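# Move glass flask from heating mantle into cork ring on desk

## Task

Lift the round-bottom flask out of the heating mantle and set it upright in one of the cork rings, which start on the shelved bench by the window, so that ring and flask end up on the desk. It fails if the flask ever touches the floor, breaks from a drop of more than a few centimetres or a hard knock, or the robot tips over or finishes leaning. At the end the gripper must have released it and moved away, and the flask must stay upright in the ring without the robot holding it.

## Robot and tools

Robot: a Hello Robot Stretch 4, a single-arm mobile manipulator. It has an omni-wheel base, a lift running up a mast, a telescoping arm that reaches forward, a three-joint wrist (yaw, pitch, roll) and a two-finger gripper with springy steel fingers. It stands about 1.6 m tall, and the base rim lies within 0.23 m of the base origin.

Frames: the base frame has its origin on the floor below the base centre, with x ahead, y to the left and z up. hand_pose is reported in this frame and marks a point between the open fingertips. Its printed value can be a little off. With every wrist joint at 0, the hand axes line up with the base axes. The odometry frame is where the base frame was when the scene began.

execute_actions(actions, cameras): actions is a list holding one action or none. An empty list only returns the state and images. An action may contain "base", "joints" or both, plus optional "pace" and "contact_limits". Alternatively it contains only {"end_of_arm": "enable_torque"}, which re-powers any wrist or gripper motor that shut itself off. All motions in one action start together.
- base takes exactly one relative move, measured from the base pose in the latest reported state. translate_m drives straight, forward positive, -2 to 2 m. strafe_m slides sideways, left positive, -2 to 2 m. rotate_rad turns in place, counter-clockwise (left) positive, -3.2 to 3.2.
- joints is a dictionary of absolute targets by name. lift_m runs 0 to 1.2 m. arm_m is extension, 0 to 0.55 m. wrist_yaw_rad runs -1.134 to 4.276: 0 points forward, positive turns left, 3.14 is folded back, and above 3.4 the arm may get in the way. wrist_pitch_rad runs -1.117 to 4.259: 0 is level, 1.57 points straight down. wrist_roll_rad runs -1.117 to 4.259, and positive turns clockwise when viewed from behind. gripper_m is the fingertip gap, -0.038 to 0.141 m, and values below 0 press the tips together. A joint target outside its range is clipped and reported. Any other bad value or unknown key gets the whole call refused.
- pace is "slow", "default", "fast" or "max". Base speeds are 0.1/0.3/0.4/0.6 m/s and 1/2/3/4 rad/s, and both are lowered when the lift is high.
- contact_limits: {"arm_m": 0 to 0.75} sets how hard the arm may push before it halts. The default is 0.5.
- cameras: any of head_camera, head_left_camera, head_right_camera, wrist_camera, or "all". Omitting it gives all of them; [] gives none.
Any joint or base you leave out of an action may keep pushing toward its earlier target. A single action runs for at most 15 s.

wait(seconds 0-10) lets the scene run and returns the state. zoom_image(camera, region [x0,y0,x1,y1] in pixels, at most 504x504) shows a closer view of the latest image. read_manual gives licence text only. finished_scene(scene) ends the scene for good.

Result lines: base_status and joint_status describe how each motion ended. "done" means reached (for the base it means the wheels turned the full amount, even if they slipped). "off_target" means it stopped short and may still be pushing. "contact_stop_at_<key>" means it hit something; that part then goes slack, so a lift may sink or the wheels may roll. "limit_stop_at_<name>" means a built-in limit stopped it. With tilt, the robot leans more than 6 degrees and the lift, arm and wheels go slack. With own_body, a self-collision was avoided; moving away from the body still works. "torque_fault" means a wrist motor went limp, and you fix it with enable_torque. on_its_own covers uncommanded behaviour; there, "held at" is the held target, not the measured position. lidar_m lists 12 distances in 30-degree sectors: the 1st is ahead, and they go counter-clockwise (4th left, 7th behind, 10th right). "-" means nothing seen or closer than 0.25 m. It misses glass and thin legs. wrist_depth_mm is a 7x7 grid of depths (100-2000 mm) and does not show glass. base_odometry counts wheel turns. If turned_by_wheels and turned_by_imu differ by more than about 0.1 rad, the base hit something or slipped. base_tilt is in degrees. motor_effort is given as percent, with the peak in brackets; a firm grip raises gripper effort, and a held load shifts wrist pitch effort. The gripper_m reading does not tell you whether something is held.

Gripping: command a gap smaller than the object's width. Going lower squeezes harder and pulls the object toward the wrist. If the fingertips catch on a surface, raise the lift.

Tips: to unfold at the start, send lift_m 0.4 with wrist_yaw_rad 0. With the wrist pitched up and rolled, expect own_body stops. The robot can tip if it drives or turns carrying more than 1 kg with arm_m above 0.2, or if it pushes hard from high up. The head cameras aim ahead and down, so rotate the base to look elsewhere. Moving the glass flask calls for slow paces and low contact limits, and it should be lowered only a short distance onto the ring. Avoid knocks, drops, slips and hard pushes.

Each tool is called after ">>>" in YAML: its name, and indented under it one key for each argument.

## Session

>>> execute_actions:
  actions:
    - {"joints":{"lift_m":0.4,"wrist_yaw_rad":0}}

Scene clock: 2.40 s.
base_odometry: x=+0.000 y=+0.000 heading=+0.000 (m, m, rad; odometry frame)
turned_by_wheels: +0.000 (rad since the last result)
turned_by_imu: +0.000 (rad since the last result)
base_tilt: forward=-0.6 right=+0.1 (deg)
lidar_m: 1.57 1.51 1.60 1.09 1.01 1.08 1.45 1.63 1.72 1.34 1.26 1.33
base_status: not commanded
joint_positions: lift_m=+0.400 arm_m=+0.001 wrist_yaw_rad=+0.001 wrist_pitch_rad=-0.008 wrist_roll_rad=-0.010 gripper_m=+0.057
joint_status: all done
motor_effort: lift_m=+23(23) arm_m=+0(0) wrist_yaw_rad=-3(7) wrist_pitch_rad=-6(8) wrist_roll_rad=+0(1) gripper_m=-2(3) wheel_0=+0(1) wheel_1=+0(0) wheel_2=+0(0) (%)
hand_pose: x=+0.4605 y=-0.0873 z=+0.5802 quat_wxyz=(+1.000, -0.005, -0.004, +0.000) (m; base frame)
wrist_depth_mm: 1756 1921 - - - 1863 1537 / 1708 1430 - - - 1708 1042 / 1708 1921 - - - 1255 1042 / 1808 1983 - - - 1281 1060 / 1808 1983 - - 1537 1281 1042 / 1808 1756 194 1756 197 1255 1078 / 1366 1308 1336 108 1308 1182 1118
pictures: head_camera, head_left_camera, head_right_camera, wrist_camera
camera_calibration (this result's frames):
wrist_camera: T_world_to_cam=[[0.0184118, -0.99942, -0.0286622, -0.0690156], [-0.0337566, 0.0280293, -0.999037, 0.644795], [0.99926, 0.0193617, -0.0332209, -0.209517], [0, 0, 0, 1]] pos_world=[0.232399, -0.0829921, 0.635235]
Images, in order (width x height): head_camera 420x560, head_left_camera 420x672, head_right_camera 420x672, wrist_camera 616x392.

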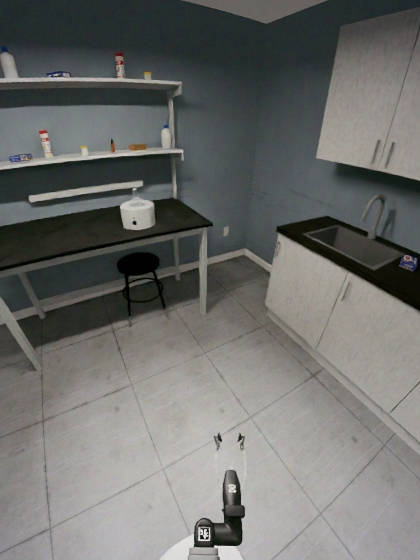

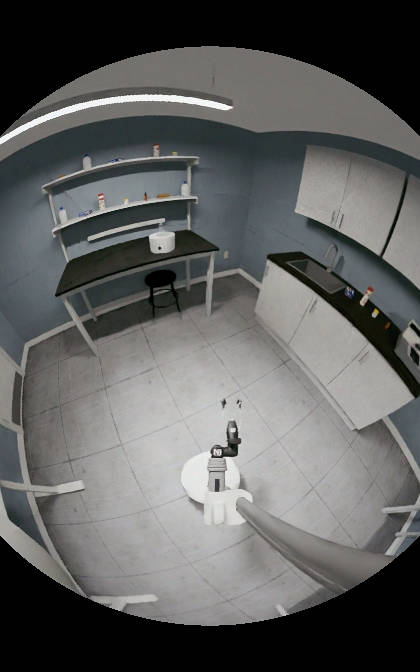

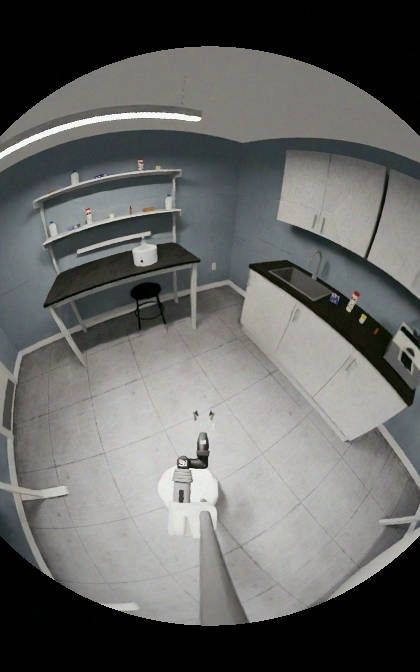

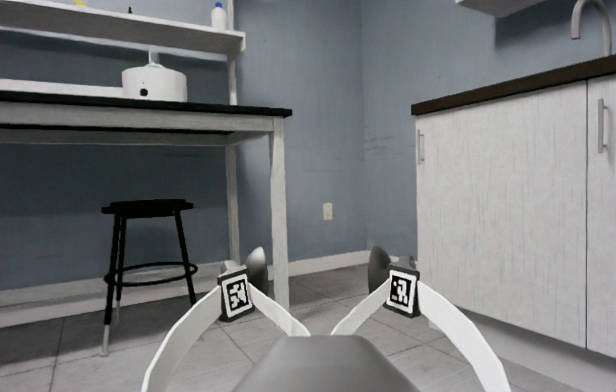

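Same layout; mantle bench normal at ~+0.52; ring bench at −2.62.

>>> execute_actions:
  actions:
    - {"base":{"rotate_rad":-2.62},"joints":{"lift_m":0.95,"wrist_pitch_rad":0.6,"gripper_m":0.141}}
  cameras: ["head_camera","head_left_camera"]

Scene clock: 9.33 s.
base_odometry: x=+0.000 y=+0.000 heading=-2.620 (m, m, rad; odometry frame)
turned_by_wheels: -2.620 (rad since the last result)
turned_by_imu: -2.636 (rad since the last result)
base_tilt: forward=-0.6 right=+0.0 (deg)
lidar_m: 1.61 1.71 1.34 1.30 1.36 1.61 1.57 1.56 1.06 1.00 1.04 1.42
base_status: done
joint_positions: lift_m=+0.950 arm_m=+0.001 wrist_yaw_rad=+0.000 wrist_pitch_rad=+0.602 wrist_roll_rad=-0.010 gripper_m=+0.141
joint_status: all done
motor_effort: lift_m=+22(24) arm_m=-1(0) wrist_yaw_rad=-3(4) wrist_pitch_rad=-3(4) wrist_roll_rad=+0(0) gripper_m=+0(3) wheel_0=+0(2) wheel_1=+0(8) wheel_2=+0(7) (%)
hand_pose: x=+0.4099 y=-0.0874 z=+0.9647 quat_wxyz=(+0.955, -0.005, +0.296, +0.002) (m; base frame)
wrist_depth_mm: 1661 1576 1537 1464 - - - / - - - - - - - / - - - - - - - / 1921 1921 1921 1863 1863 1863 1808 / 1661 1618 1618 1618 1576 1537 1537 / 1397 1366 1308 1336 1308 1281 1336 / 1229 1205 1205 108 1182 1160 1160
pictures: head_camera, head_left_camera
Images, in order (width x height): head_camera 420x560, head_left_camera 420x672.

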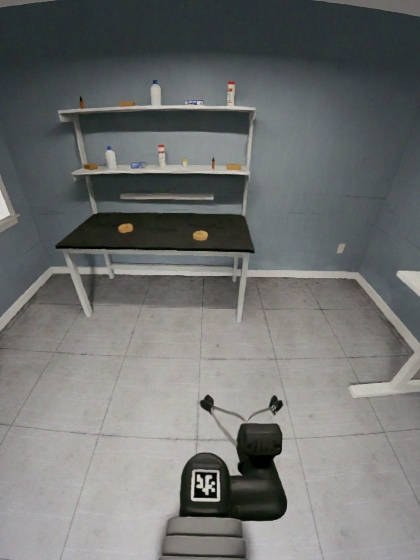

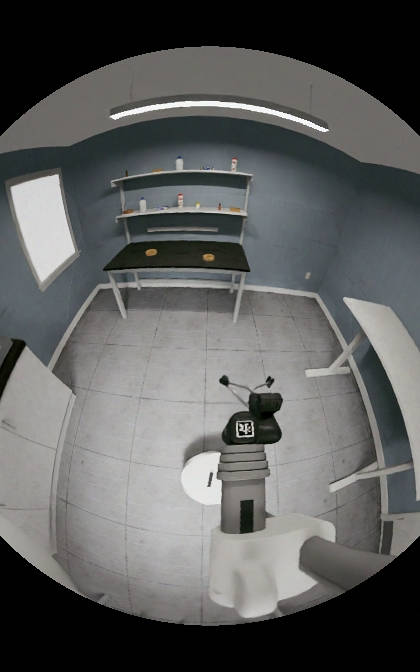

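>>> execute_actions:
  actions:
    - {"base":{"translate_m":1.05},"joints":{"lift_m":0.87}}
  cameras: []

>>> execute_actions:
  actions:
    - {"base":{"strafe_m":0.16},"joints":{"arm_m":0.2}}
  cameras: ["wrist_camera"]

Scene clock: 19.57 s.
base_odometry: x=-0.910 y=-0.523 heading=-2.620 (m, m, rad; odometry frame)
turned_by_wheels: +0.000 (rad since the last result)
turned_by_imu: -0.002 (rad since the last result)
base_tilt: forward=-0.6 right=+0.0 (deg)
lidar_m: 0.56 0.62 0.86 1.92 1.43 1.87 3.31 1.45 1.05 0.96 1.87 0.61
base_status: done
joint_positions: lift_m=+0.870 arm_m=+0.001 wrist_yaw_rad=+0.000 wrist_pitch_rad=+0.602 wrist_roll_rad=-0.010 gripper_m=+0.141
joint_status: all done
motor_effort: lift_m=+16(20) arm_m=+0(0) wrist_yaw_rad=-2(1) wrist_pitch_rad=-3(5) wrist_roll_rad=+0(1) gripper_m=+0(1) wheel_0=+1(4) wheel_1=+1(4) wheel_2=+2(11) (%)
hand_pose: x=+0.4099 y=-0.0874 z=+0.8852 quat_wxyz=(+0.955, -0.005, +0.296, +0.002) (m; base frame)
wrist_depth_mm: 1078 1060 1042 1060 1060 1098 1098 / 866 831 809 788 788 1205 1229 / 640 634 585 609 597 1281 1308 / 508 504 496 484 484 496 1499 / 544 530 530 1397 564 1336 1430 / 1308 1255 1229 1281 647 1182 1229 / 1138 1118 1118 108 768 1060 1098
pictures: none
No camera images: the call's "cameras" was empty. Leave "cameras" out to get every camera's image.

Scene clock: 21.33 s.
base_odometry: x=-0.831 y=-0.662 heading=-2.620 (m, m, rad; odometry frame)
turned_by_wheels: +0.000 (rad since the last result)
turned_by_imu: +0.001 (rad since the last result)
base_tilt: forward=-0.7 right=+0.1 (deg)
lidar_m: 0.58 0.64 0.88 1.77 1.27 1.65 3.31 1.74 1.19 1.14 1.98 0.60
base_status: done
joint_positions: lift_m=+0.870 arm_m=+0.199 wrist_yaw_rad=+0.000 wrist_pitch_rad=+0.602 wrist_roll_rad=-0.010 gripper_m=+0.141
joint_status: all done
motor_effort: lift_m=+16(16) arm_m=+8(6) wrist_yaw_rad=-2(2) wrist_pitch_rad=-4(5) wrist_roll_rad=+0(0) gripper_m=+3(3) wheel_0=+0(6) wheel_1=-1(10) wheel_2=+1(1) (%)
hand_pose: x=+0.6073 y=-0.0874 z=+0.8851 quat_wxyz=(+0.955, -0.005, +0.296, +0.002) (m; base frame)
wrist_depth_mm: 878 878 878 891 891 891 904 / 842 820 809 798 788 778 976 / 634 621 615 603 585 580 831 / 508 500 492 449 480 473 469 / 418 415 410 392 402 397 394 / 362 347 336 349 330 325 342 / 314 312 310 108 309 296 300
pictures: wrist_camera
camera_calibration (this result's frames):
wrist_camera: T_world_to_cam=[[-0.00170406, -0.99943, -0.0337054, -0.0464451], [-0.599554, 0.0279967, -0.799844, 1.12174], [0.800333, 0.0188452, -0.59926, 0.275754], [0, 0, 0, 1]] pos_world=[0.451772, -0.0830203, 1.0609]
Images, in order (width x height): wrist_camera 616x392.

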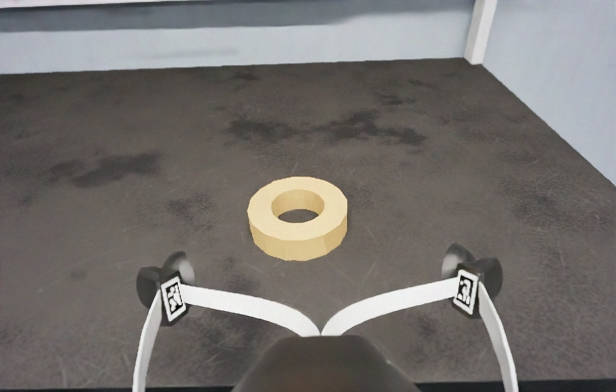

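>>> execute_actions:
  actions:
    - {"base":{"strafe_m":0.023},"joints":{"arm_m":0.42,"lift_m":0.84}}
  cameras: []

>>> execute_actions:
  actions:
    - {"joints":{"lift_m":0.767},"pace":"slow"}
  cameras: ["wrist_camera"]

>>> execute_actions:
  actions:
    - {"joints":{"gripper_m":0.08}}
  cameras: ["wrist_camera"]

Scene clock: 32.83 s.
base_odometry: x=-0.819 y=-0.682 heading=-2.620 (m, m, rad; odometry frame)
turned_by_wheels: +0.000 (rad since the last result)
turned_by_imu: +0.001 (rad since the last result)
base_tilt: forward=-0.6 right=+0.1 (deg)
lidar_m: 0.58 0.62 0.84 1.74 1.25 1.61 2.77 1.79 1.23 1.14 1.98 0.59
base_status: done
joint_positions: lift_m=+0.840 arm_m=+0.419 wrist_yaw_rad=+0.000 wrist_pitch_rad=+0.602 wrist_roll_rad=-0.010 gripper_m=+0.141
joint_status: all done
motor_effort: lift_m=+15(16) arm_m=+8(10) wrist_yaw_rad=-3(1) wrist_pitch_rad=-5(5) wrist_roll_rad=+0(1) gripper_m=+0(0) wheel_0=+2(7) wheel_1=+0(8) wheel_2=+0(1) (%)
hand_pose: x=+0.8273 y=-0.0874 z=+0.8552 quat_wxyz=(+0.955, -0.005, +0.296, +0.002) (m; base frame)
wrist_depth_mm: 668 668 676 683 683 683 668 / 715 707 715 715 699 676 741 / 569 559 549 539 535 525 512 / 452 445 442 439 430 424 418 / 377 370 368 364 357 357 353 / 322 309 300 312 294 290 304 / 282 278 277 108 266 265 268
pictures: none
No camera images: the call's "cameras" was empty. Leave "cameras" out to get every camera's image.

Scene clock: 34.33 s.
base_odometry: x=-0.819 y=-0.682 heading=-2.620 (m, m, rad; odometry frame)
turned_by_wheels: +0.000 (rad since the last result)
turned_by_imu: +0.000 (rad since the last result)
base_tilt: forward=-0.6 right=+0.1 (deg)
lidar_m: 0.58 0.61 0.84 1.74 1.26 1.60 2.78 1.76 1.22 1.16 2.03 0.59
base_status: not commanded
joint_positions: lift_m=+0.768 arm_m=+0.419 wrist_yaw_rad=-0.001 wrist_pitch_rad=+0.600 wrist_roll_rad=-0.010 gripper_m=+0.141
joint_status: all done
motor_effort: lift_m=+13(15) arm_m=+8(8) wrist_yaw_rad=+1(1) wrist_pitch_rad=+0(5) wrist_roll_rad=+0(1) gripper_m=+2(3) wheel_0=+2(2) wheel_1=+0(0) wheel_2=+0(0) (%)
hand_pose: x=+0.8276 y=-0.0876 z=+0.7829 quat_wxyz=(+0.955, -0.005, +0.295, +0.001) (m; base frame)
wrist_depth_mm: 676 683 676 668 668 668 661 / 564 549 539 525 512 508 492 / 418 413 407 399 392 387 382 / 332 327 325 320 315 310 307 / 277 273 270 227 264 262 258 / 236 228 200 206 189 213 225 / 206 204 181 108 170 198 196
pictures: wrist_camera
camera_calibration (this result's frames):
wrist_camera: T_world_to_cam=[[-0.00247484, -0.999429, -0.0337088, -0.049074], [-0.598011, 0.0284964, -0.800981, 1.17168], [0.801484, 0.0181759, -0.59774, 0.0360102], [0, 0, 0, 1]] pos_world=[0.671693, -0.083089, 0.958362]
Images, in order (width x height): wrist_camera 616x392.

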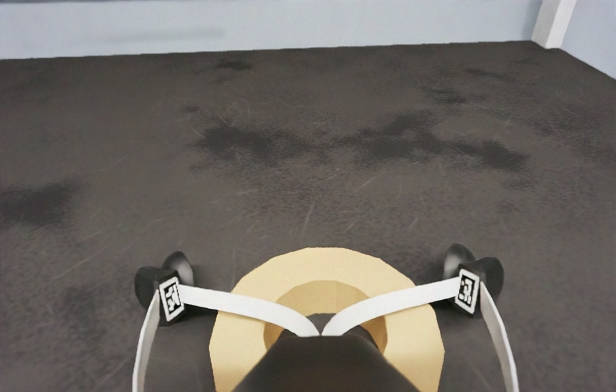

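Scene clock: 35.97 s.
base_odometry: x=-0.819 y=-0.682 heading=-2.620 (m, m, rad; odometry frame)
turned_by_wheels: +0.000 (rad since the last result)
turned_by_imu: +0.000 (rad since the last result)
base_tilt: forward=-0.6 right=+0.1 (deg)
lidar_m: 0.58 0.61 0.85 1.73 1.27 1.62 2.76 1.78 1.21 1.15 1.99 0.59
base_status: not commanded
joint_positions: lift_m=+0.768 arm_m=+0.419 wrist_yaw_rad=-0.001 wrist_pitch_rad=+0.595 wrist_roll_rad=-0.010 gripper_m=+0.080
joint_status: all done
motor_effort: lift_m=+13(13) arm_m=+8(8) wrist_yaw_rad=+0(4) wrist_pitch_rad=+15(16) wrist_roll_rad=+0(1) gripper_m=-8(8) wheel_0=+2(2) wheel_1=+0(0) wheel_2=+0(0) (%)
hand_pose: x=+0.8284 y=-0.0876 z=+0.7841 quat_wxyz=(+0.956, -0.005, +0.293, +0.001) (m; base frame)
wrist_depth_mm: 668 668 676 683 668 676 668 / 580 564 554 539 525 517 504 / 427 421 413 407 399 392 387 / 338 334 330 325 322 317 314 / 281 277 273 272 270 265 263 / 240 238 190 213 190 223 227 / 209 203 183 108 173 196 200
pictures: wrist_camera
camera_calibration (this result's frames):
wrist_camera: T_world_to_cam=[[-0.00225225, -0.999429, -0.0337181, -0.0491964], [-0.593899, 0.0284644, -0.804036, 1.17214], [0.804536, 0.0182143, -0.593624, 0.0303178], [0, 0, 0, 1]] pos_world=[0.671632, -0.0830849, 0.958783]
Images, in order (width x height): wrist_camera 616x392.

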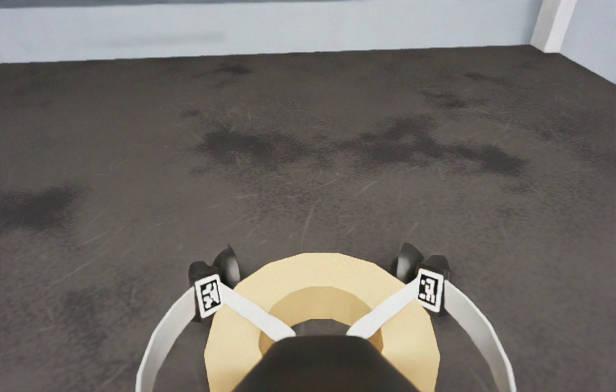

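Overshot; redo further back.

>>> execute_actions:
  actions:
    - {"joints":{"gripper_m":0.141,"lift_m":0.775}}
  cameras: []

>>> execute_actions:
  actions:
    - {"joints":{"arm_m":0.375},"pace":"slow"}
  cameras: ["wrist_camera"]

>>> execute_actions:
  actions:
    - {"joints":{"gripper_m":0.08}}
  cameras: ["wrist_camera"]

Scene clock: 42.50 s.
base_odometry: x=-0.819 y=-0.682 heading=-2.620 (m, m, rad; odometry frame)
turned_by_wheels: +0.000 (rad since the last result)
turned_by_imu: +0.001 (rad since the last result)
base_tilt: forward=-0.6 right=+0.1 (deg)
lidar_m: 0.59 0.63 0.85 1.75 1.22 1.59 2.76 1.76 1.22 1.15 2.00 0.62
base_status: not commanded
joint_positions: lift_m=+0.775 arm_m=+0.419 wrist_yaw_rad=+0.000 wrist_pitch_rad=+0.601 wrist_roll_rad=-0.010 gripper_m=+0.141
joint_status: all done
motor_effort: lift_m=+23(23) arm_m=+7(8) wrist_yaw_rad=-1(1) wrist_pitch_rad=-3(14) wrist_roll_rad=+0(0) gripper_m=+1(4) wheel_0=+2(2) wheel_1=+0(0) wheel_2=+0(0) (%)
hand_pose: x=+0.8274 y=-0.0875 z=+0.7897 quat_wxyz=(+0.955, -0.005, +0.296, +0.001) (m; base frame)
wrist_depth_mm: 676 676 683 668 676 668 668 / 569 559 544 535 525 512 504 / 427 418 413 404 399 392 387 / 342 336 330 327 322 317 315 / 283 279 278 273 270 267 265 / 242 233 200 206 192 219 229 / 212 209 182 108 176 199 202
pictures: none
No camera images: the call's "cameras" was empty. Leave "cameras" out to get every camera's image.

Scene clock: 44.13 s.
base_odometry: x=-0.819 y=-0.682 heading=-2.620 (m, m, rad; odometry frame)
turned_by_wheels: +0.000 (rad since the last result)
turned_by_imu: +0.000 (rad since the last result)
base_tilt: forward=-0.6 right=+0.1 (deg)
lidar_m: 0.57 0.61 0.86 1.74 1.26 1.60 2.77 1.80 1.23 1.14 1.99 0.59
base_status: not commanded
joint_positions: lift_m=+0.775 arm_m=+0.376 wrist_yaw_rad=+0.000 wrist_pitch_rad=+0.601 wrist_roll_rad=-0.010 gripper_m=+0.141
joint_status: all done
motor_effort: lift_m=+23(23) arm_m=-8(10) wrist_yaw_rad=-1(1) wrist_pitch_rad=-5(3) wrist_roll_rad=-2(0) gripper_m=+0(1) wheel_0=+2(1) wheel_1=+0(0) wheel_2=+0(0) (%)
hand_pose: x=+0.7852 y=-0.0875 z=+0.7897 quat_wxyz=(+0.955, -0.005, +0.296, +0.001) (m; base frame)
wrist_depth_mm: 715 707 715 707 699 699 707 / 569 559 549 530 521 512 500 / 427 418 413 404 399 394 384 / 340 336 330 327 322 319 315 / 283 281 270 246 247 268 265 / 243 233 201 235 193 219 229 / 212 210 204 108 200 199 202
pictures: wrist_camera
camera_calibration (this result's frames):
wrist_camera: T_world_to_cam=[[-0.00205168, -0.99943, -0.033706, -0.0491707], [-0.599331, 0.0282107, -0.800004, 1.15201], [0.800498, 0.0185597, -0.599047, 0.0758728], [0, 0, 0, 1]] pos_world=[0.629596, -0.0830497, 0.965402]
Images, in order (width x height): wrist_camera 616x392.

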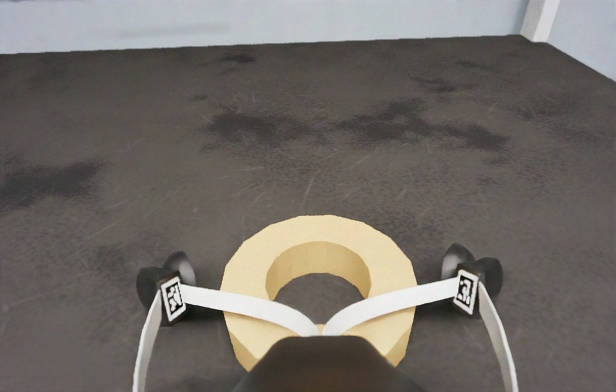

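Scene clock: 45.77 s.
base_odometry: x=-0.819 y=-0.682 heading=-2.620 (m, m, rad; odometry frame)
turned_by_wheels: +0.000 (rad since the last result)
turned_by_imu: +0.000 (rad since the last result)
base_tilt: forward=-0.6 right=+0.0 (deg)
lidar_m: 0.59 0.62 0.85 1.74 1.24 1.61 2.76 1.79 1.23 1.14 1.98 0.61
base_status: not commanded
joint_positions: lift_m=+0.775 arm_m=+0.376 wrist_yaw_rad=+0.000 wrist_pitch_rad=+0.602 wrist_roll_rad=-0.010 gripper_m=+0.080
joint_status: all done
motor_effort: lift_m=+23(23) arm_m=-8(8) wrist_yaw_rad=-1(2) wrist_pitch_rad=-5(6) wrist_roll_rad=+0(1) gripper_m=-14(17) wheel_0=+2(1) wheel_1=+0(0) wheel_2=+0(0) (%)
hand_pose: x=+0.7851 y=-0.0875 z=+0.7896 quat_wxyz=(+0.955, -0.005, +0.296, +0.001) (m; base frame)
wrist_depth_mm: 715 707 707 707 707 707 707 / 569 554 544 535 521 508 500 / 427 418 413 404 399 392 389 / 340 336 330 325 324 317 314 / 282 279 268 236 226 267 265 / 241 239 197 235 196 219 229 / 211 206 204 108 195 200 202
pictures: wrist_camera
camera_calibration (this result's frames):
wrist_camera: T_world_to_cam=[[-0.00206631, -0.99943, -0.033705, -0.0491637], [-0.599687, 0.0282104, -0.799737, 1.15195], [0.800232, 0.0185599, -0.599403, 0.0763581], [0, 0, 0, 1]] pos_world=[0.629601, -0.0830497, 0.965366]
Images, in order (width x height): wrist_camera 616x392.

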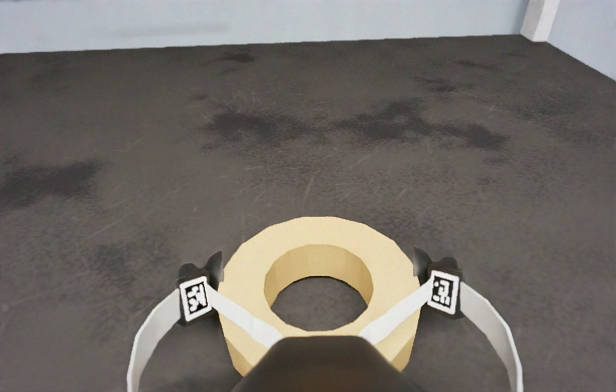

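>>> execute_actions:
  actions:
    - {"joints":{"lift_m":0.85,"gripper_m":0.065}}
  cameras: []

>>> execute_actions:
  actions:
    - {"joints":{"arm_m":0.05,"lift_m":1.1},"base":{"translate_m":-0.8}}
  cameras: []

>>> execute_actions:
  actions:
    - {"base":{"rotate_rad":-1.57}}
  cameras: ["head_camera","wrist_camera"]

Scene clock: 56.13 s.
base_odometry: x=-0.819 y=-0.682 heading=-2.620 (m, m, rad; odometry frame)
turned_by_wheels: +0.000 (rad since the last result)
turned_by_imu: +0.001 (rad since the last result)
base_tilt: forward=-0.6 right=+0.0 (deg)
lidar_m: 0.56 0.60 0.86 1.75 1.26 1.58 2.82 1.77 1.21 1.14 1.98 0.60
base_status: not commanded
joint_positions: lift_m=+0.850 arm_m=+0.376 wrist_yaw_rad=+0.000 wrist_pitch_rad=+0.602 wrist_roll_rad=-0.010 gripper_m=+0.066
joint_status: all done
motor_effort: lift_m=+23(24) arm_m=-8(8) wrist_yaw_rad=+0(2) wrist_pitch_rad=-6(5) wrist_roll_rad=-1(0) gripper_m=-24(25) wheel_0=+2(1) wheel_1=+0(0) wheel_2=+0(0) (%)
hand_pose: x=+0.7851 y=-0.0875 z=+0.8645 quat_wxyz=(+0.955, -0.005, +0.296, +0.001) (m; base frame)
wrist_depth_mm: 723 715 715 715 723 723 715 / 750 759 759 741 715 691 788 / 591 574 569 554 549 539 535 / 466 462 459 452 445 439 433 / 392 384 379 231 225 368 366 / 334 322 192 315 194 183 317 / 291 282 279 108 228 278 278
pictures: none
No camera images: the call's "cameras" was empty. Leave "cameras" out to get every camera's image.

Scene clock: 60.30 s.
base_odometry: x=-0.126 y=-0.283 heading=-2.620 (m, m, rad; odometry frame)
turned_by_wheels: +0.000 (rad since the last result)
turned_by_imu: +0.003 (rad since the last result)
base_tilt: forward=-0.6 right=+0.1 (deg)
lidar_m: 0.49 1.43 1.81 1.12 1.17 1.62 1.88 1.85 1.22 1.19 1.22 1.44
base_status: done
joint_positions: lift_m=+1.100 arm_m=+0.051 wrist_yaw_rad=+0.000 wrist_pitch_rad=+0.602 wrist_roll_rad=-0.010 gripper_m=+0.066
joint_status: all done
motor_effort: lift_m=+22(24) arm_m=-8(8) wrist_yaw_rad=-1(3) wrist_pitch_rad=-7(9) wrist_roll_rad=+0(1) gripper_m=-26(25) wheel_0=+0(8) wheel_1=-1(7) wheel_2=-2(4) (%)
hand_pose: x=+0.4600 y=-0.0874 z=+1.1145 quat_wxyz=(+0.955, -0.005, +0.297, +0.001) (m; base frame)
wrist_depth_mm: 1808 1756 1808 1808 1808 1863 1863 / 1618 1499 1464 1397 1430 1983 - / 1308 - - - 1366 - - / - - - - - - - / 1808 1808 1863 231 225 1756 1756 / 1618 1537 193 1537 194 183 1537 / 1397 1336 1336 108 715 1336 1308
pictures: none
No camera images: the call's "cameras" was empty. Leave "cameras" out to get every camera's image.

Scene clock: 62.80 s.
base_odometry: x=-0.126 y=-0.283 heading=+2.093 (m, m, rad; odometry frame)
turned_by_wheels: -1.570 (rad since the last result)
turned_by_imu: -1.580 (rad since the last result)
base_tilt: forward=-0.6 right=+0.0 (deg)
lidar_m: 0.48 1.25 1.43 1.38 1.48 1.84 1.13 1.13 1.60 1.75 1.85 1.26
base_status: done
joint_positions: lift_m=+1.100 arm_m=+0.051 wrist_yaw_rad=+0.000 wrist_pitch_rad=+0.602 wrist_roll_rad=-0.010 gripper_m=+0.066
joint_status: not commanded
motor_effort: lift_m=+21(22) arm_m=-8(8) wrist_yaw_rad=-1(1) wrist_pitch_rad=-8(8) wrist_roll_rad=-1(0) gripper_m=-23(23) wheel_0=+1(5) wheel_1=+0(4) wheel_2=-1(7) (%)
hand_pose: x=+0.4600 y=-0.0874 z=+1.1146 quat_wxyz=(+0.955, -0.005, +0.297, +0.001) (m; base frame)
wrist_depth_mm: 1576 1397 1397 1336 1281 1397 1618 / 1042 1025 1060 1042 1008 1808 1808 / 1983 1921 1983 1983 1983 1983 1983 / - - - - - - - / 1921 1808 1863 231 225 1756 1756 / 1618 1576 193 1499 195 183 1537 / 1397 1336 1336 108 715 1336 1336
pictures: head_camera, wrist_camera
camera_calibration (this result's frames):
wrist_camera: T_world_to_cam=[[-0.00180581, -0.99943, -0.0337005, -0.0389415], [-0.600091, 0.0280412, -0.79944, 1.21671], [0.79993, 0.0187797, -0.599799, 0.531928], [0, 0, 0, 1]] pos_world=[0.304564, -0.0830268, 1.29043]
Images, in order (width x height): head_camera 420x560, wrist_camera 616x392.

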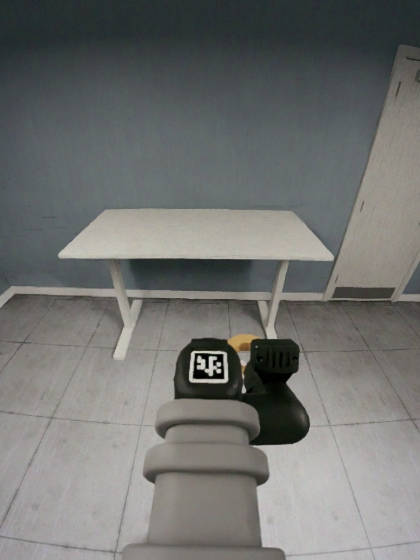

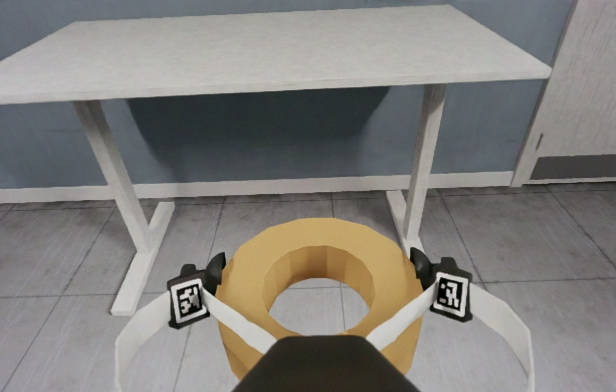

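>>> execute_actions:
  actions:
    - {"base":{"translate_m":0.65},"joints":{"arm_m":0.35}}
  cameras: []

Scene clock: 69.00 s.
base_odometry: x=-0.450 y=+0.280 heading=+2.094 (m, m, rad; odometry frame)
turned_by_wheels: +0.000 (rad since the last result)
turned_by_imu: -0.001 (rad since the last result)
base_tilt: forward=-0.6 right=+0.0 (deg)
lidar_m: 0.52 0.55 0.78 1.42 1.45 2.07 1.79 1.84 1.86 1.76 0.79 0.58
base_status: done
joint_positions: lift_m=+1.100 arm_m=+0.349 wrist_yaw_rad=+0.000 wrist_pitch_rad=+0.602 wrist_roll_rad=-0.010 gripper_m=+0.066
joint_status: all done
motor_effort: lift_m=+21(21) arm_m=+8(10) wrist_yaw_rad=-2(1) wrist_pitch_rad=-6(8) wrist_roll_rad=-1(2) gripper_m=-24(23) wheel_0=+1(8) wheel_1=+0(4) wheel_2=+0(13) (%)
hand_pose: x=+0.7573 y=-0.0874 z=+1.1146 quat_wxyz=(+0.955, -0.005, +0.297, +0.002) (m; base frame)
wrist_depth_mm: 715 723 723 723 723 723 723 / 788 788 788 798 788 778 788 / 723 707 699 683 676 661 654 / 580 569 564 554 544 539 535 / 480 477 466 232 226 455 449 / 410 397 192 387 194 183 389 / 357 347 345 108 258 343 342
pictures: none
No camera images: the call's "cameras" was empty. Leave "cameras" out to get every camera's image.

>>> execute_actions:
  actions:
    - {"joints":{"lift_m":0.975}}
  cameras: []

Scene clock: 73.60 s.
base_odometry: x=-0.450 y=+0.280 heading=+2.094 (m, m, rad; odometry frame)
turned_by_wheels: +0.000 (rad since the last result)
turned_by_imu: +0.001 (rad since the last result)
base_tilt: forward=-0.6 right=+0.0 (deg)
lidar_m: 0.53 0.57 0.78 1.39 1.47 2.04 1.79 1.83 1.85 1.77 0.80 0.58
base_status: not commanded
joint_positions: lift_m=+0.975 arm_m=+0.349 wrist_yaw_rad=+0.000 wrist_pitch_rad=+0.602 wrist_roll_rad=-0.010 gripper_m=+0.066
joint_status: all done
motor_effort: lift_m=+16(20) arm_m=+8(8) wrist_yaw_rad=-1(2) wrist_pitch_rad=-7(6) wrist_roll_rad=-2(1) gripper_m=-24(26) wheel_0=+1(1) wheel_1=+0(0) wheel_2=+0(0) (%)
hand_pose: x=+0.7573 y=-0.0874 z=+0.9901 quat_wxyz=(+0.955, -0.005, +0.297, +0.002) (m; base frame)
wrist_depth_mm: 723 715 723 707 715 715 715 / 603 591 580 564 554 544 530 / 452 445 436 430 424 415 410 / 362 355 351 345 343 338 336 / 300 297 293 231 226 286 282 / 257 248 192 244 193 183 244 / 225 218 216 108 198 215 215
pictures: none
No camera images: the call's "cameras" was empty. Leave "cameras" out to get every camera's image.

>>> execute_actions:
  actions:
    - {"joints":{"lift_m":0.965},"pace":"slow"}
  cameras: []

>>> execute_actions:
  actions:
    - {"joints":{"gripper_m":0.141}}
  cameras: ["wrist_camera"]

>>> execute_actions:
  actions:
    - {"joints":{"lift_m":1.05}}
  cameras: []

>>> execute_actions:
  actions:
    - {"joints":{"arm_m":0.01,"wrist_pitch_rad":0}}
  cameras: ["head_camera"]

>>> execute_actions:
  actions:
    - {"base":{"rotate_rad":-1.57}}
  cameras: ["head_camera","wrist_camera"]

Scene clock: 82.93 s.
base_odometry: x=-0.450 y=+0.280 heading=+2.094 (m, m, rad; odometry frame)
turned_by_wheels: +0.000 (rad since the last result)
turned_by_imu: +0.001 (rad since the last result)
base_tilt: forward=-0.6 right=+0.0 (deg)
lidar_m: 0.53 0.56 0.77 1.41 1.47 2.06 1.77 1.84 1.85 1.75 0.83 0.57
base_status: not commanded
joint_positions: lift_m=+0.965 arm_m=+0.349 wrist_yaw_rad=+0.000 wrist_pitch_rad=+0.602 wrist_roll_rad=-0.010 gripper_m=+0.066
joint_status: all done
motor_effort: lift_m=+15(16) arm_m=+8(8) wrist_yaw_rad=-3(2) wrist_pitch_rad=-7(8) wrist_roll_rad=+1(1) gripper_m=-28(22) wheel_0=+1(1) wheel_1=+0(0) wheel_2=+0(0) (%)
hand_pose: x=+0.7573 y=-0.0874 z=+0.9801 quat_wxyz=(+0.955, -0.005, +0.297, +0.002) (m; base frame)
wrist_depth_mm: 715 715 707 715 715 707 707 / 574 564 554 539 525 512 504 / 430 424 415 410 402 397 392 / 345 340 336 330 327 322 319 / 286 283 279 231 226 271 268 / 245 236 192 236 193 183 231 / 214 208 206 108 193 204 204
pictures: none
No camera images: the call's "cameras" was empty. Leave "cameras" out to get every camera's image.

Scene clock: 84.73 s.
base_odometry: x=-0.450 y=+0.280 heading=+2.094 (m, m, rad; odometry frame)
turned_by_wheels: +0.000 (rad since the last result)
turned_by_imu: +0.000 (rad since the last result)
base_tilt: forward=-0.6 right=+0.0 (deg)
lidar_m: 0.50 0.56 0.79 1.42 1.46 2.07 1.78 1.83 1.84 1.77 0.80 0.59
base_status: not commanded
joint_positions: lift_m=+0.965 arm_m=+0.349 wrist_yaw_rad=+0.000 wrist_pitch_rad=+0.602 wrist_roll_rad=-0.010 gripper_m=+0.141
joint_status: all done
motor_effort: lift_m=+15(15) arm_m=+8(8) wrist_yaw_rad=-1(3) wrist_pitch_rad=-7(8) wrist_roll_rad=-1(1) gripper_m=+2(25) wheel_0=+1(1) wheel_1=+0(0) wheel_2=+0(0) (%)
hand_pose: x=+0.7573 y=-0.0874 z=+0.9801 quat_wxyz=(+0.955, -0.005, +0.297, +0.002) (m; base frame)
wrist_depth_mm: 715 715 707 715 715 699 707 / 580 564 554 539 530 517 504 / 433 421 415 410 404 397 392 / 343 340 336 332 325 324 319 / 286 283 272 246 250 272 268 / 245 236 201 236 196 221 233 / 215 212 206 108 202 202 204
pictures: wrist_camera
camera_calibration (this result's frames):
wrist_camera: T_world_to_cam=[[-0.00175543, -0.99943, -0.0337006, -0.0429634], [-0.600029, 0.0280125, -0.799487, 1.2876], [0.799976, 0.0188179, -0.599737, 0.213355], [0, 0, 0, 1]] pos_world=[0.601846, -0.0830229, 1.15593]
Images, in order (width x height): wrist_camera 616x392.

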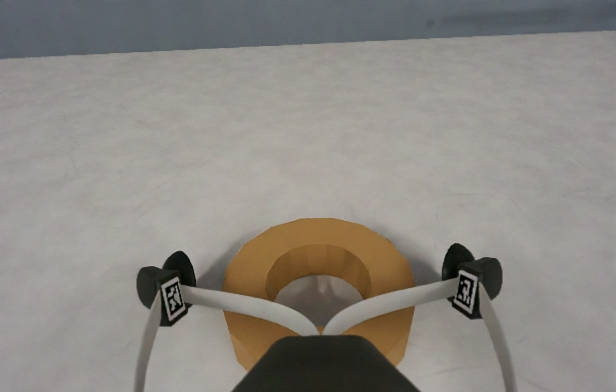

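Scene clock: 86.07 s.
base_odometry: x=-0.450 y=+0.280 heading=+2.094 (m, m, rad; odometry frame)
turned_by_wheels: +0.000 (rad since the last result)
turned_by_imu: +0.000 (rad since the last result)
base_tilt: forward=-0.6 right=+0.0 (deg)
lidar_m: 0.53 0.59 0.78 1.39 1.46 2.08 1.78 1.82 1.86 1.77 0.82 0.58
base_status: not commanded
joint_positions: lift_m=+1.050 arm_m=+0.349 wrist_yaw_rad=+0.000 wrist_pitch_rad=+0.602 wrist_roll_rad=-0.010 gripper_m=+0.141
joint_status: all done
motor_effort: lift_m=+23(24) arm_m=+8(8) wrist_yaw_rad=-1(3) wrist_pitch_rad=-7(6) wrist_roll_rad=+0(0) gripper_m=+2(1) wheel_0=+1(1) wheel_1=+0(0) wheel_2=+0(0) (%)
hand_pose: x=+0.7573 y=-0.0874 z=+1.0645 quat_wxyz=(+0.955, -0.005, +0.297, +0.002) (m; base frame)
wrist_depth_mm: 715 715 723 723 723 732 732 / 768 778 759 768 768 741 723 / 615 597 591 585 580 569 554 / 492 480 477 473 466 459 452 / 407 404 397 394 389 384 382 / 349 336 324 303 319 315 330 / 304 300 300 108 287 286 291
pictures: none
No camera images: the call's "cameras" was empty. Leave "cameras" out to get every camera's image.

Scene clock: 88.20 s.
base_odometry: x=-0.450 y=+0.280 heading=+2.094 (m, m, rad; odometry frame)
turned_by_wheels: +0.000 (rad since the last result)
turned_by_imu: +0.000 (rad since the last result)
base_tilt: forward=-0.6 right=+0.1 (deg)
lidar_m: 0.52 0.56 0.74 1.41 1.46 2.07 1.77 1.83 1.83 1.78 0.78 0.56
base_status: not commanded
joint_positions: lift_m=+1.050 arm_m=+0.011 wrist_yaw_rad=+0.000 wrist_pitch_rad=+0.002 wrist_roll_rad=-0.010 gripper_m=+0.141
joint_status: all done
motor_effort: lift_m=+22(22) arm_m=-8(8) wrist_yaw_rad=+0(0) wrist_pitch_rad=-6(11) wrist_roll_rad=-2(1) gripper_m=-1(2) wheel_0=+1(1) wheel_1=+0(0) wheel_2=+0(0) (%)
hand_pose: x=+0.4708 y=-0.0874 z=+1.2272 quat_wxyz=(+1.000, -0.005, +0.001, +0.000) (m; base frame)
wrist_depth_mm: 1098 1098 1118 1118 1118 1118 1098 / 1118 1098 1118 1118 1098 1118 1118 / 1138 1138 1118 1118 1138 1118 1118 / 1160 1138 1138 1138 1118 1118 1118 / 1160 1160 1160 1160 1138 1138 1138 / 1008 904 831 946 798 768 1138 / 699 683 676 108 676 615 640
pictures: head_camera
Images, in order (width x height): head_camera 420x560.

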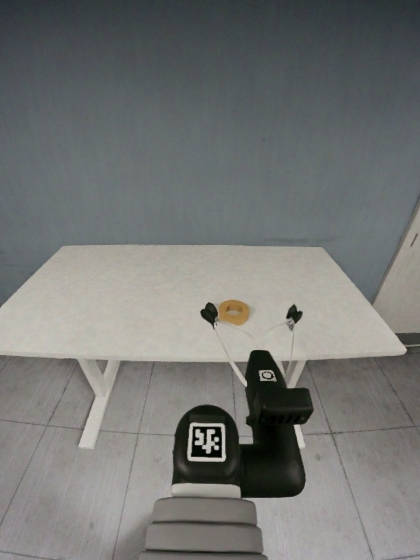

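Scene clock: 90.57 s.
base_odometry: x=-0.450 y=+0.280 heading=+0.524 (m, m, rad; odometry frame)
turned_by_wheels: -1.570 (rad since the last result)
turned_by_imu: -1.580 (rad since the last result)
base_tilt: forward=-0.6 right=+0.0 (deg)
lidar_m: 1.77 0.80 0.56 0.53 0.55 0.80 1.39 1.44 2.02 1.75 1.83 1.84
base_status: done
joint_positions: lift_m=+1.050 arm_m=+0.011 wrist_yaw_rad=+0.000 wrist_pitch_rad=+0.002 wrist_roll_rad=-0.010 gripper_m=+0.141
joint_status: not commanded
motor_effort: lift_m=+22(23) arm_m=-8(8) wrist_yaw_rad=-3(1) wrist_pitch_rad=-7(6) wrist_roll_rad=+0(1) gripper_m=+3(2) wheel_0=+2(5) wheel_1=+0(5) wheel_2=+0(3) (%)
hand_pose: x=+0.4708 y=-0.0874 z=+1.2273 quat_wxyz=(+1.000, -0.005, +0.001, +0.000) (m; base frame)
wrist_depth_mm: - - - - - - - / - - - - - - - / - - - - - - - / - - - - - - - / - - - 1808 1808 1708 1618 / - - - - - 1756 - / - - - 108 - - -
pictures: head_camera, wrist_camera
camera_calibration (this result's frames):
wrist_camera: T_world_to_cam=[[0.0174695, -0.999431, -0.0288372, -0.0501871], [-0.0438925, 0.0280472, -0.998642, 1.29592], [0.998884, 0.0187116, -0.0433776, -0.185679], [0, 0, 0, 1]] pos_world=[0.243229, -0.0830311, 1.28466]
Images, in order (width x height): head_camera 420x560, wrist_camera 616x392.

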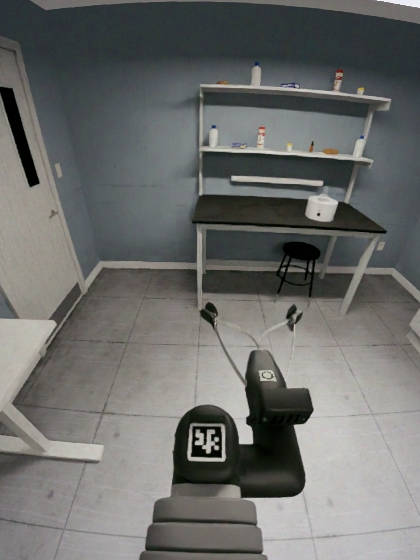

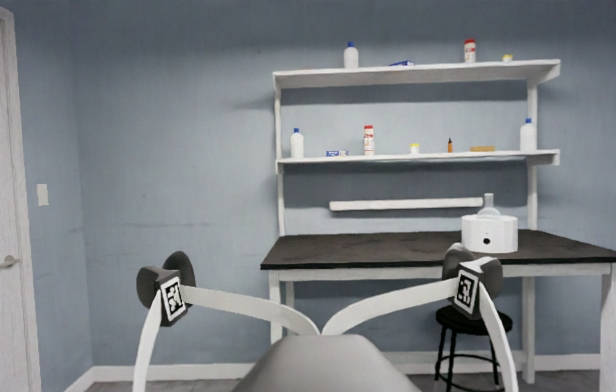

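>>> execute_actions:
  actions:
    - {"base":{"strafe_m":-0.82},"joints":{"lift_m":1.0}}
  cameras: []

>>> execute_actions:
  actions:
    - {"base":{"translate_m":1.15}}
  cameras: ["head_camera","wrist_camera"]

Scene clock: 100.80 s.
base_odometry: x=-0.040 y=-0.430 heading=+0.524 (m, m, rad; odometry frame)
turned_by_wheels: +0.000 (rad since the last result)
turned_by_imu: +0.000 (rad since the last result)
base_tilt: forward=-0.6 right=+0.1 (deg)
lidar_m: 1.75 1.88 1.45 1.37 1.41 1.47 1.40 1.48 0.96 0.92 0.97 1.32
base_status: done
joint_positions: lift_m=+1.000 arm_m=+0.011 wrist_yaw_rad=+0.000 wrist_pitch_rad=+0.002 wrist_roll_rad=-0.010 gripper_m=+0.141
joint_status: all done
motor_effort: lift_m=+17(22) arm_m=-8(8) wrist_yaw_rad=-1(0) wrist_pitch_rad=-6(7) wrist_roll_rad=+1(0) gripper_m=+2(2) wheel_0=-2(6) wheel_1=+2(7) wheel_2=+0(3) (%)
hand_pose: x=+0.4708 y=-0.0874 z=+1.1777 quat_wxyz=(+1.000, -0.005, +0.001, +0.000) (m; base frame)
wrist_depth_mm: - - - - - - - / - - - - - - - / - - - - - - - / - - - - - - - / - 1708 1983 1708 1808 - - / - - - 1983 - - - / - - - 108 - - -
pictures: none
No camera images: the call's "cameras" was empty. Leave "cameras" out to get every camera's image.

Scene clock: 106.10 s.
base_odometry: x=+0.956 y=+0.145 heading=+0.524 (m, m, rad; odometry frame)
turned_by_wheels: +0.000 (rad since the last result)
turned_by_imu: -0.002 (rad since the last result)
base_tilt: forward=-0.6 right=+0.0 (deg)
lidar_m: 0.60 0.64 0.87 1.97 1.49 1.94 3.25 1.36 0.98 0.93 0.97 0.63
base_status: done
joint_positions: lift_m=+1.000 arm_m=+0.011 wrist_yaw_rad=+0.000 wrist_pitch_rad=+0.002 wrist_roll_rad=-0.010 gripper_m=+0.141
joint_status: not commanded
motor_effort: lift_m=+17(17) arm_m=-8(8) wrist_yaw_rad=-1(1) wrist_pitch_rad=-8(6) wrist_roll_rad=+1(1) gripper_m=+2(0) wheel_0=+0(6) wheel_1=+1(5) wheel_2=+0(10) (%)
hand_pose: x=+0.4708 y=-0.0874 z=+1.1777 quat_wxyz=(+1.000, -0.005, +0.001, +0.000) (m; base frame)
wrist_depth_mm: 1182 1182 1182 1182 1182 1160 1182 / 1182 1182 1182 1205 1160 1060 1182 / 1060 1229 1182 1205 1182 1118 1182 / 1182 1205 1205 1229 1205 1182 1205 / 1229 1205 1229 1205 1205 1205 1205 / 976 866 559 512 603 741 1229 / 668 654 615 108 627 585 615
pictures: head_camera, wrist_camera
camera_calibration (this result's frames):
wrist_camera: T_world_to_cam=[[0.0174697, -0.999431, -0.0288373, -0.0516156], [-0.0438924, 0.0280473, -0.998642, 1.24644], [0.998884, 0.0187117, -0.0433775, -0.187809], [0, 0, 0, 1]] pos_world=[0.24321, -0.0830311, 1.23511]
Images, in order (width x height): head_camera 420x560, wrist_camera 616x392.

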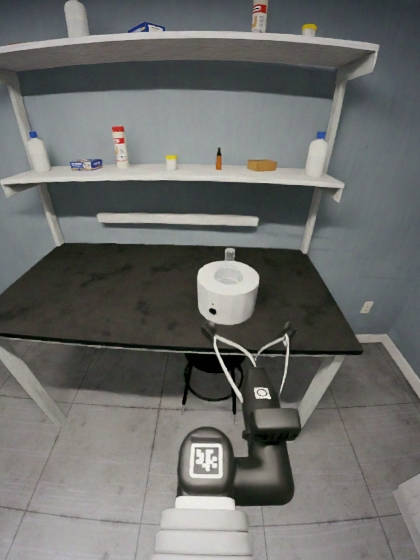

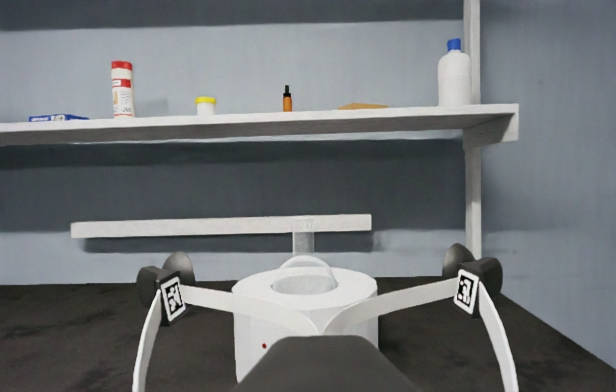

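>>> execute_actions:
  actions:
    - {"base":{"strafe_m":0.02},"joints":{"arm_m":0.26,"lift_m":0.96,"gripper_m":0.1}}
  cameras: ["wrist_camera"]

Scene clock: 111.73 s.
base_odometry: x=+0.946 y=+0.162 heading=+0.524 (m, m, rad; odometry frame)
turned_by_wheels: +0.000 (rad since the last result)
turned_by_imu: +0.001 (rad since the last result)
base_tilt: forward=-0.6 right=+0.1 (deg)
lidar_m: 0.61 0.65 0.91 1.96 1.47 1.93 3.25 1.38 0.99 0.92 0.98 0.62
base_status: done
joint_positions: lift_m=+0.960 arm_m=+0.259 wrist_yaw_rad=+0.000 wrist_pitch_rad=+0.002 wrist_roll_rad=-0.010 gripper_m=+0.100
joint_status: all done
motor_effort: lift_m=+15(16) arm_m=+8(7) wrist_yaw_rad=+0(0) wrist_pitch_rad=-8(7) wrist_roll_rad=+0(0) gripper_m=+2(2) wheel_0=-1(6) wheel_1=-1(10) wheel_2=-1(0) (%)
hand_pose: x=+0.7180 y=-0.0874 z=+1.1379 quat_wxyz=(+1.000, -0.005, +0.001, +0.000) (m; base frame)
wrist_depth_mm: 931 931 931 931 917 683 917 / 691 715 668 676 699 715 647 / 946 946 946 931 946 946 946 / 960 960 946 946 960 946 946 / 960 976 960 960 946 946 960 / 842 820 199 421 327 699 809 / 580 539 296 108 289 508 530
pictures: wrist_camera
camera_calibration (this result's frames):
wrist_camera: T_world_to_cam=[[0.0176096, -0.999429, -0.0288347, -0.0571474], [-0.0437436, 0.0280414, -0.998649, 1.21739], [0.998888, 0.0188471, -0.0432249, -0.436635], [0, 0, 0, 1]] pos_world=[0.490409, -0.0830229, 1.19523]
Images, in order (width x height): wrist_camera 616x392.

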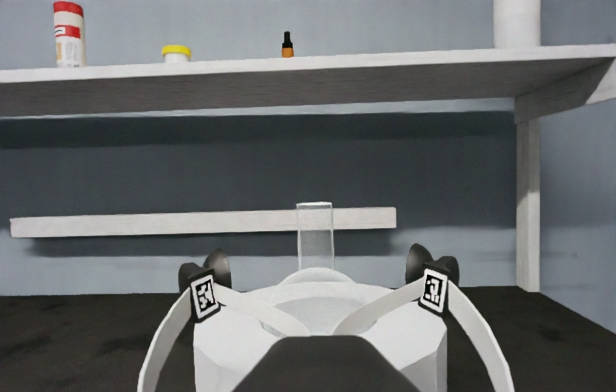

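>>> execute_actions:
  actions:
    - {"joints":{"arm_m":0.375},"pace":"slow"}
  cameras: ["wrist_camera"]

>>> execute_actions:
  actions:
    - {"joints":{"gripper_m":0.0}}
  cameras: ["wrist_camera"]

>>> execute_actions:
  actions:
    - {"joints":{"lift_m":1.12},"pace":"slow"}
  cameras: ["wrist_camera"]

Scene clock: 119.30 s.
base_odometry: x=+0.946 y=+0.162 heading=+0.524 (m, m, rad; odometry frame)
turned_by_wheels: +0.000 (rad since the last result)
turned_by_imu: +0.001 (rad since the last result)
base_tilt: forward=-0.6 right=+0.1 (deg)
lidar_m: 0.58 0.64 0.91 1.99 1.46 1.95 3.25 1.38 1.00 0.94 0.97 0.64
base_status: not commanded
joint_positions: lift_m=+0.960 arm_m=+0.374 wrist_yaw_rad=+0.000 wrist_pitch_rad=+0.002 wrist_roll_rad=-0.010 gripper_m=+0.100
joint_status: all done
motor_effort: lift_m=+15(15) arm_m=+8(7) wrist_yaw_rad=-2(3) wrist_pitch_rad=-7(5) wrist_roll_rad=+0(1) gripper_m=+0(0) wheel_0=-1(0) wheel_1=-1(1) wheel_2=-1(1) (%)
hand_pose: x=+0.8330 y=-0.0874 z=+1.1379 quat_wxyz=(+1.000, -0.005, +0.001, +0.000) (m; base frame)
wrist_depth_mm: 654 820 820 492 504 517 480 / 621 634 654 683 699 723 654 / 831 831 820 831 820 820 831 / 842 831 831 831 820 831 831 / 842 854 759 842 842 842 842 / 854 842 200 788 329 699 741 / 574 539 278 108 277 267 530
pictures: wrist_camera
camera_calibration (this result's frames):
wrist_camera: T_world_to_cam=[[0.0176095, -0.999429, -0.0288346, -0.059172], [-0.0437435, 0.0280414, -0.998649, 1.22242], [0.998888, 0.018847, -0.0432248, -0.55148], [0, 0, 0, 1]] pos_world=[0.605381, -0.0830229, 1.19523]
Images, in order (width x height): wrist_camera 616x392.

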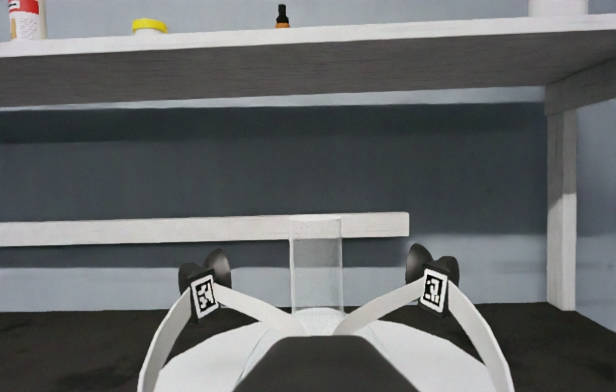

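Scene clock: 121.10 s.
base_odometry: x=+0.946 y=+0.162 heading=+0.524 (m, m, rad; odometry frame)
turned_by_wheels: +0.000 (rad since the last result)
turned_by_imu: +0.000 (rad since the last result)
base_tilt: forward=-0.6 right=+0.0 (deg)
lidar_m: 0.59 0.65 0.90 1.99 1.47 1.95 3.28 1.36 0.99 0.94 0.98 0.63
base_status: not commanded
joint_positions: lift_m=+0.960 arm_m=+0.374 wrist_yaw_rad=+0.000 wrist_pitch_rad=+0.002 wrist_roll_rad=-0.010 gripper_m=+0.001
joint_status: all done
motor_effort: lift_m=+15(15) arm_m=+8(8) wrist_yaw_rad=-1(3) wrist_pitch_rad=-5(7) wrist_roll_rad=-1(3) gripper_m=-21(23) wheel_0=-1(0) wheel_1=-1(1) wheel_2=-1(1) (%)
hand_pose: x=+0.8330 y=-0.0874 z=+1.1380 quat_wxyz=(+1.000, -0.005, +0.001, +0.000) (m; base frame)
wrist_depth_mm: 668 809 809 597 500 512 480 / 609 627 647 668 691 715 640 / 831 831 820 820 820 820 820 / 831 831 831 831 831 831 820 / 854 842 842 842 842 831 831 / 854 842 187 338 189 750 732 / 580 525 278 108 278 252 530
pictures: wrist_camera
camera_calibration (this result's frames):
wrist_camera: T_world_to_cam=[[0.0177369, -0.999427, -0.0288269, -0.0592514], [-0.0432874, 0.0280368, -0.998669, 1.2222], [0.998905, 0.0189611, -0.0427653, -0.552082], [0, 0, 0, 1]] pos_world=[0.605435, -0.083016, 1.19526]
Images, in order (width x height): wrist_camera 616x392.

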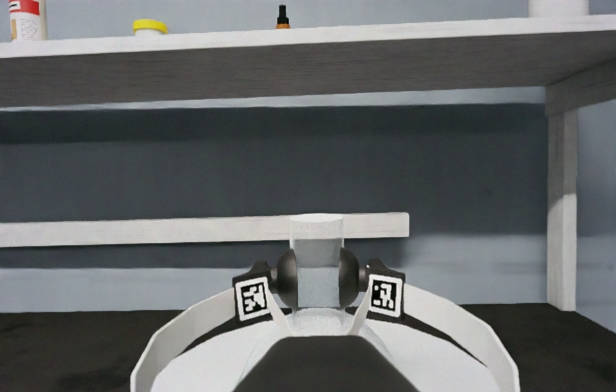

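Scene clock: 123.20 s.
base_odometry: x=+0.946 y=+0.162 heading=+0.524 (m, m, rad; odometry frame)
turned_by_wheels: +0.000 (rad since the last result)
turned_by_imu: +0.000 (rad since the last result)
base_tilt: forward=-0.6 right=+0.0 (deg)
lidar_m: 0.60 0.64 0.90 1.97 1.47 1.95 3.27 1.38 1.01 0.94 0.98 0.63
base_status: not commanded
joint_positions: lift_m=+1.120 arm_m=+0.374 wrist_yaw_rad=+0.000 wrist_pitch_rad=+0.004 wrist_roll_rad=-0.010 gripper_m=+0.001
joint_status: all done
motor_effort: lift_m=+24(24) arm_m=+7(8) wrist_yaw_rad=-1(2) wrist_pitch_rad=-13(13) wrist_roll_rad=-2(0) gripper_m=-22(23) wheel_0=-1(1) wheel_1=-1(1) wheel_2=-1(1) (%)
hand_pose: x=+0.8330 y=-0.0874 z=+1.2966 quat_wxyz=(+1.000, -0.005, +0.002, +0.000) (m; base frame)
wrist_depth_mm: 820 820 809 798 809 798 809 / 820 820 820 820 820 809 544 / 831 820 831 831 654 831 544 / 842 831 842 831 831 842 732 / 842 842 842 842 842 842 842 / 788 854 187 759 189 842 809 / 854 854 866 108 866 759 788
pictures: wrist_camera
camera_calibration (this result's frames):
wrist_camera: T_world_to_cam=[[0.017669, -0.999427, -0.0288692, -0.0545667], [-0.0457402, 0.0280355, -0.99856, 1.38251], [0.998797, 0.018964, -0.0452186, -0.542029], [0, 0, 0, 1]] pos_world=[0.605577, -0.0830157, 1.35443]
Images, in order (width x height): wrist_camera 616x392.

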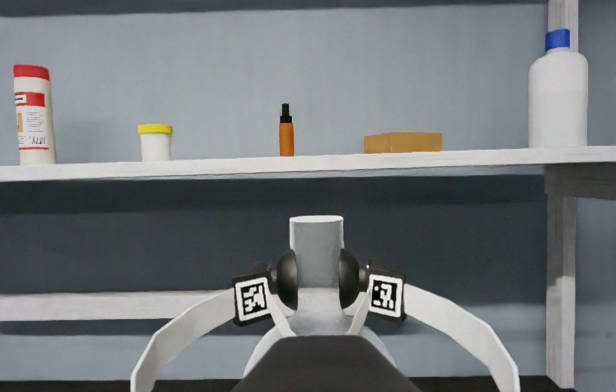

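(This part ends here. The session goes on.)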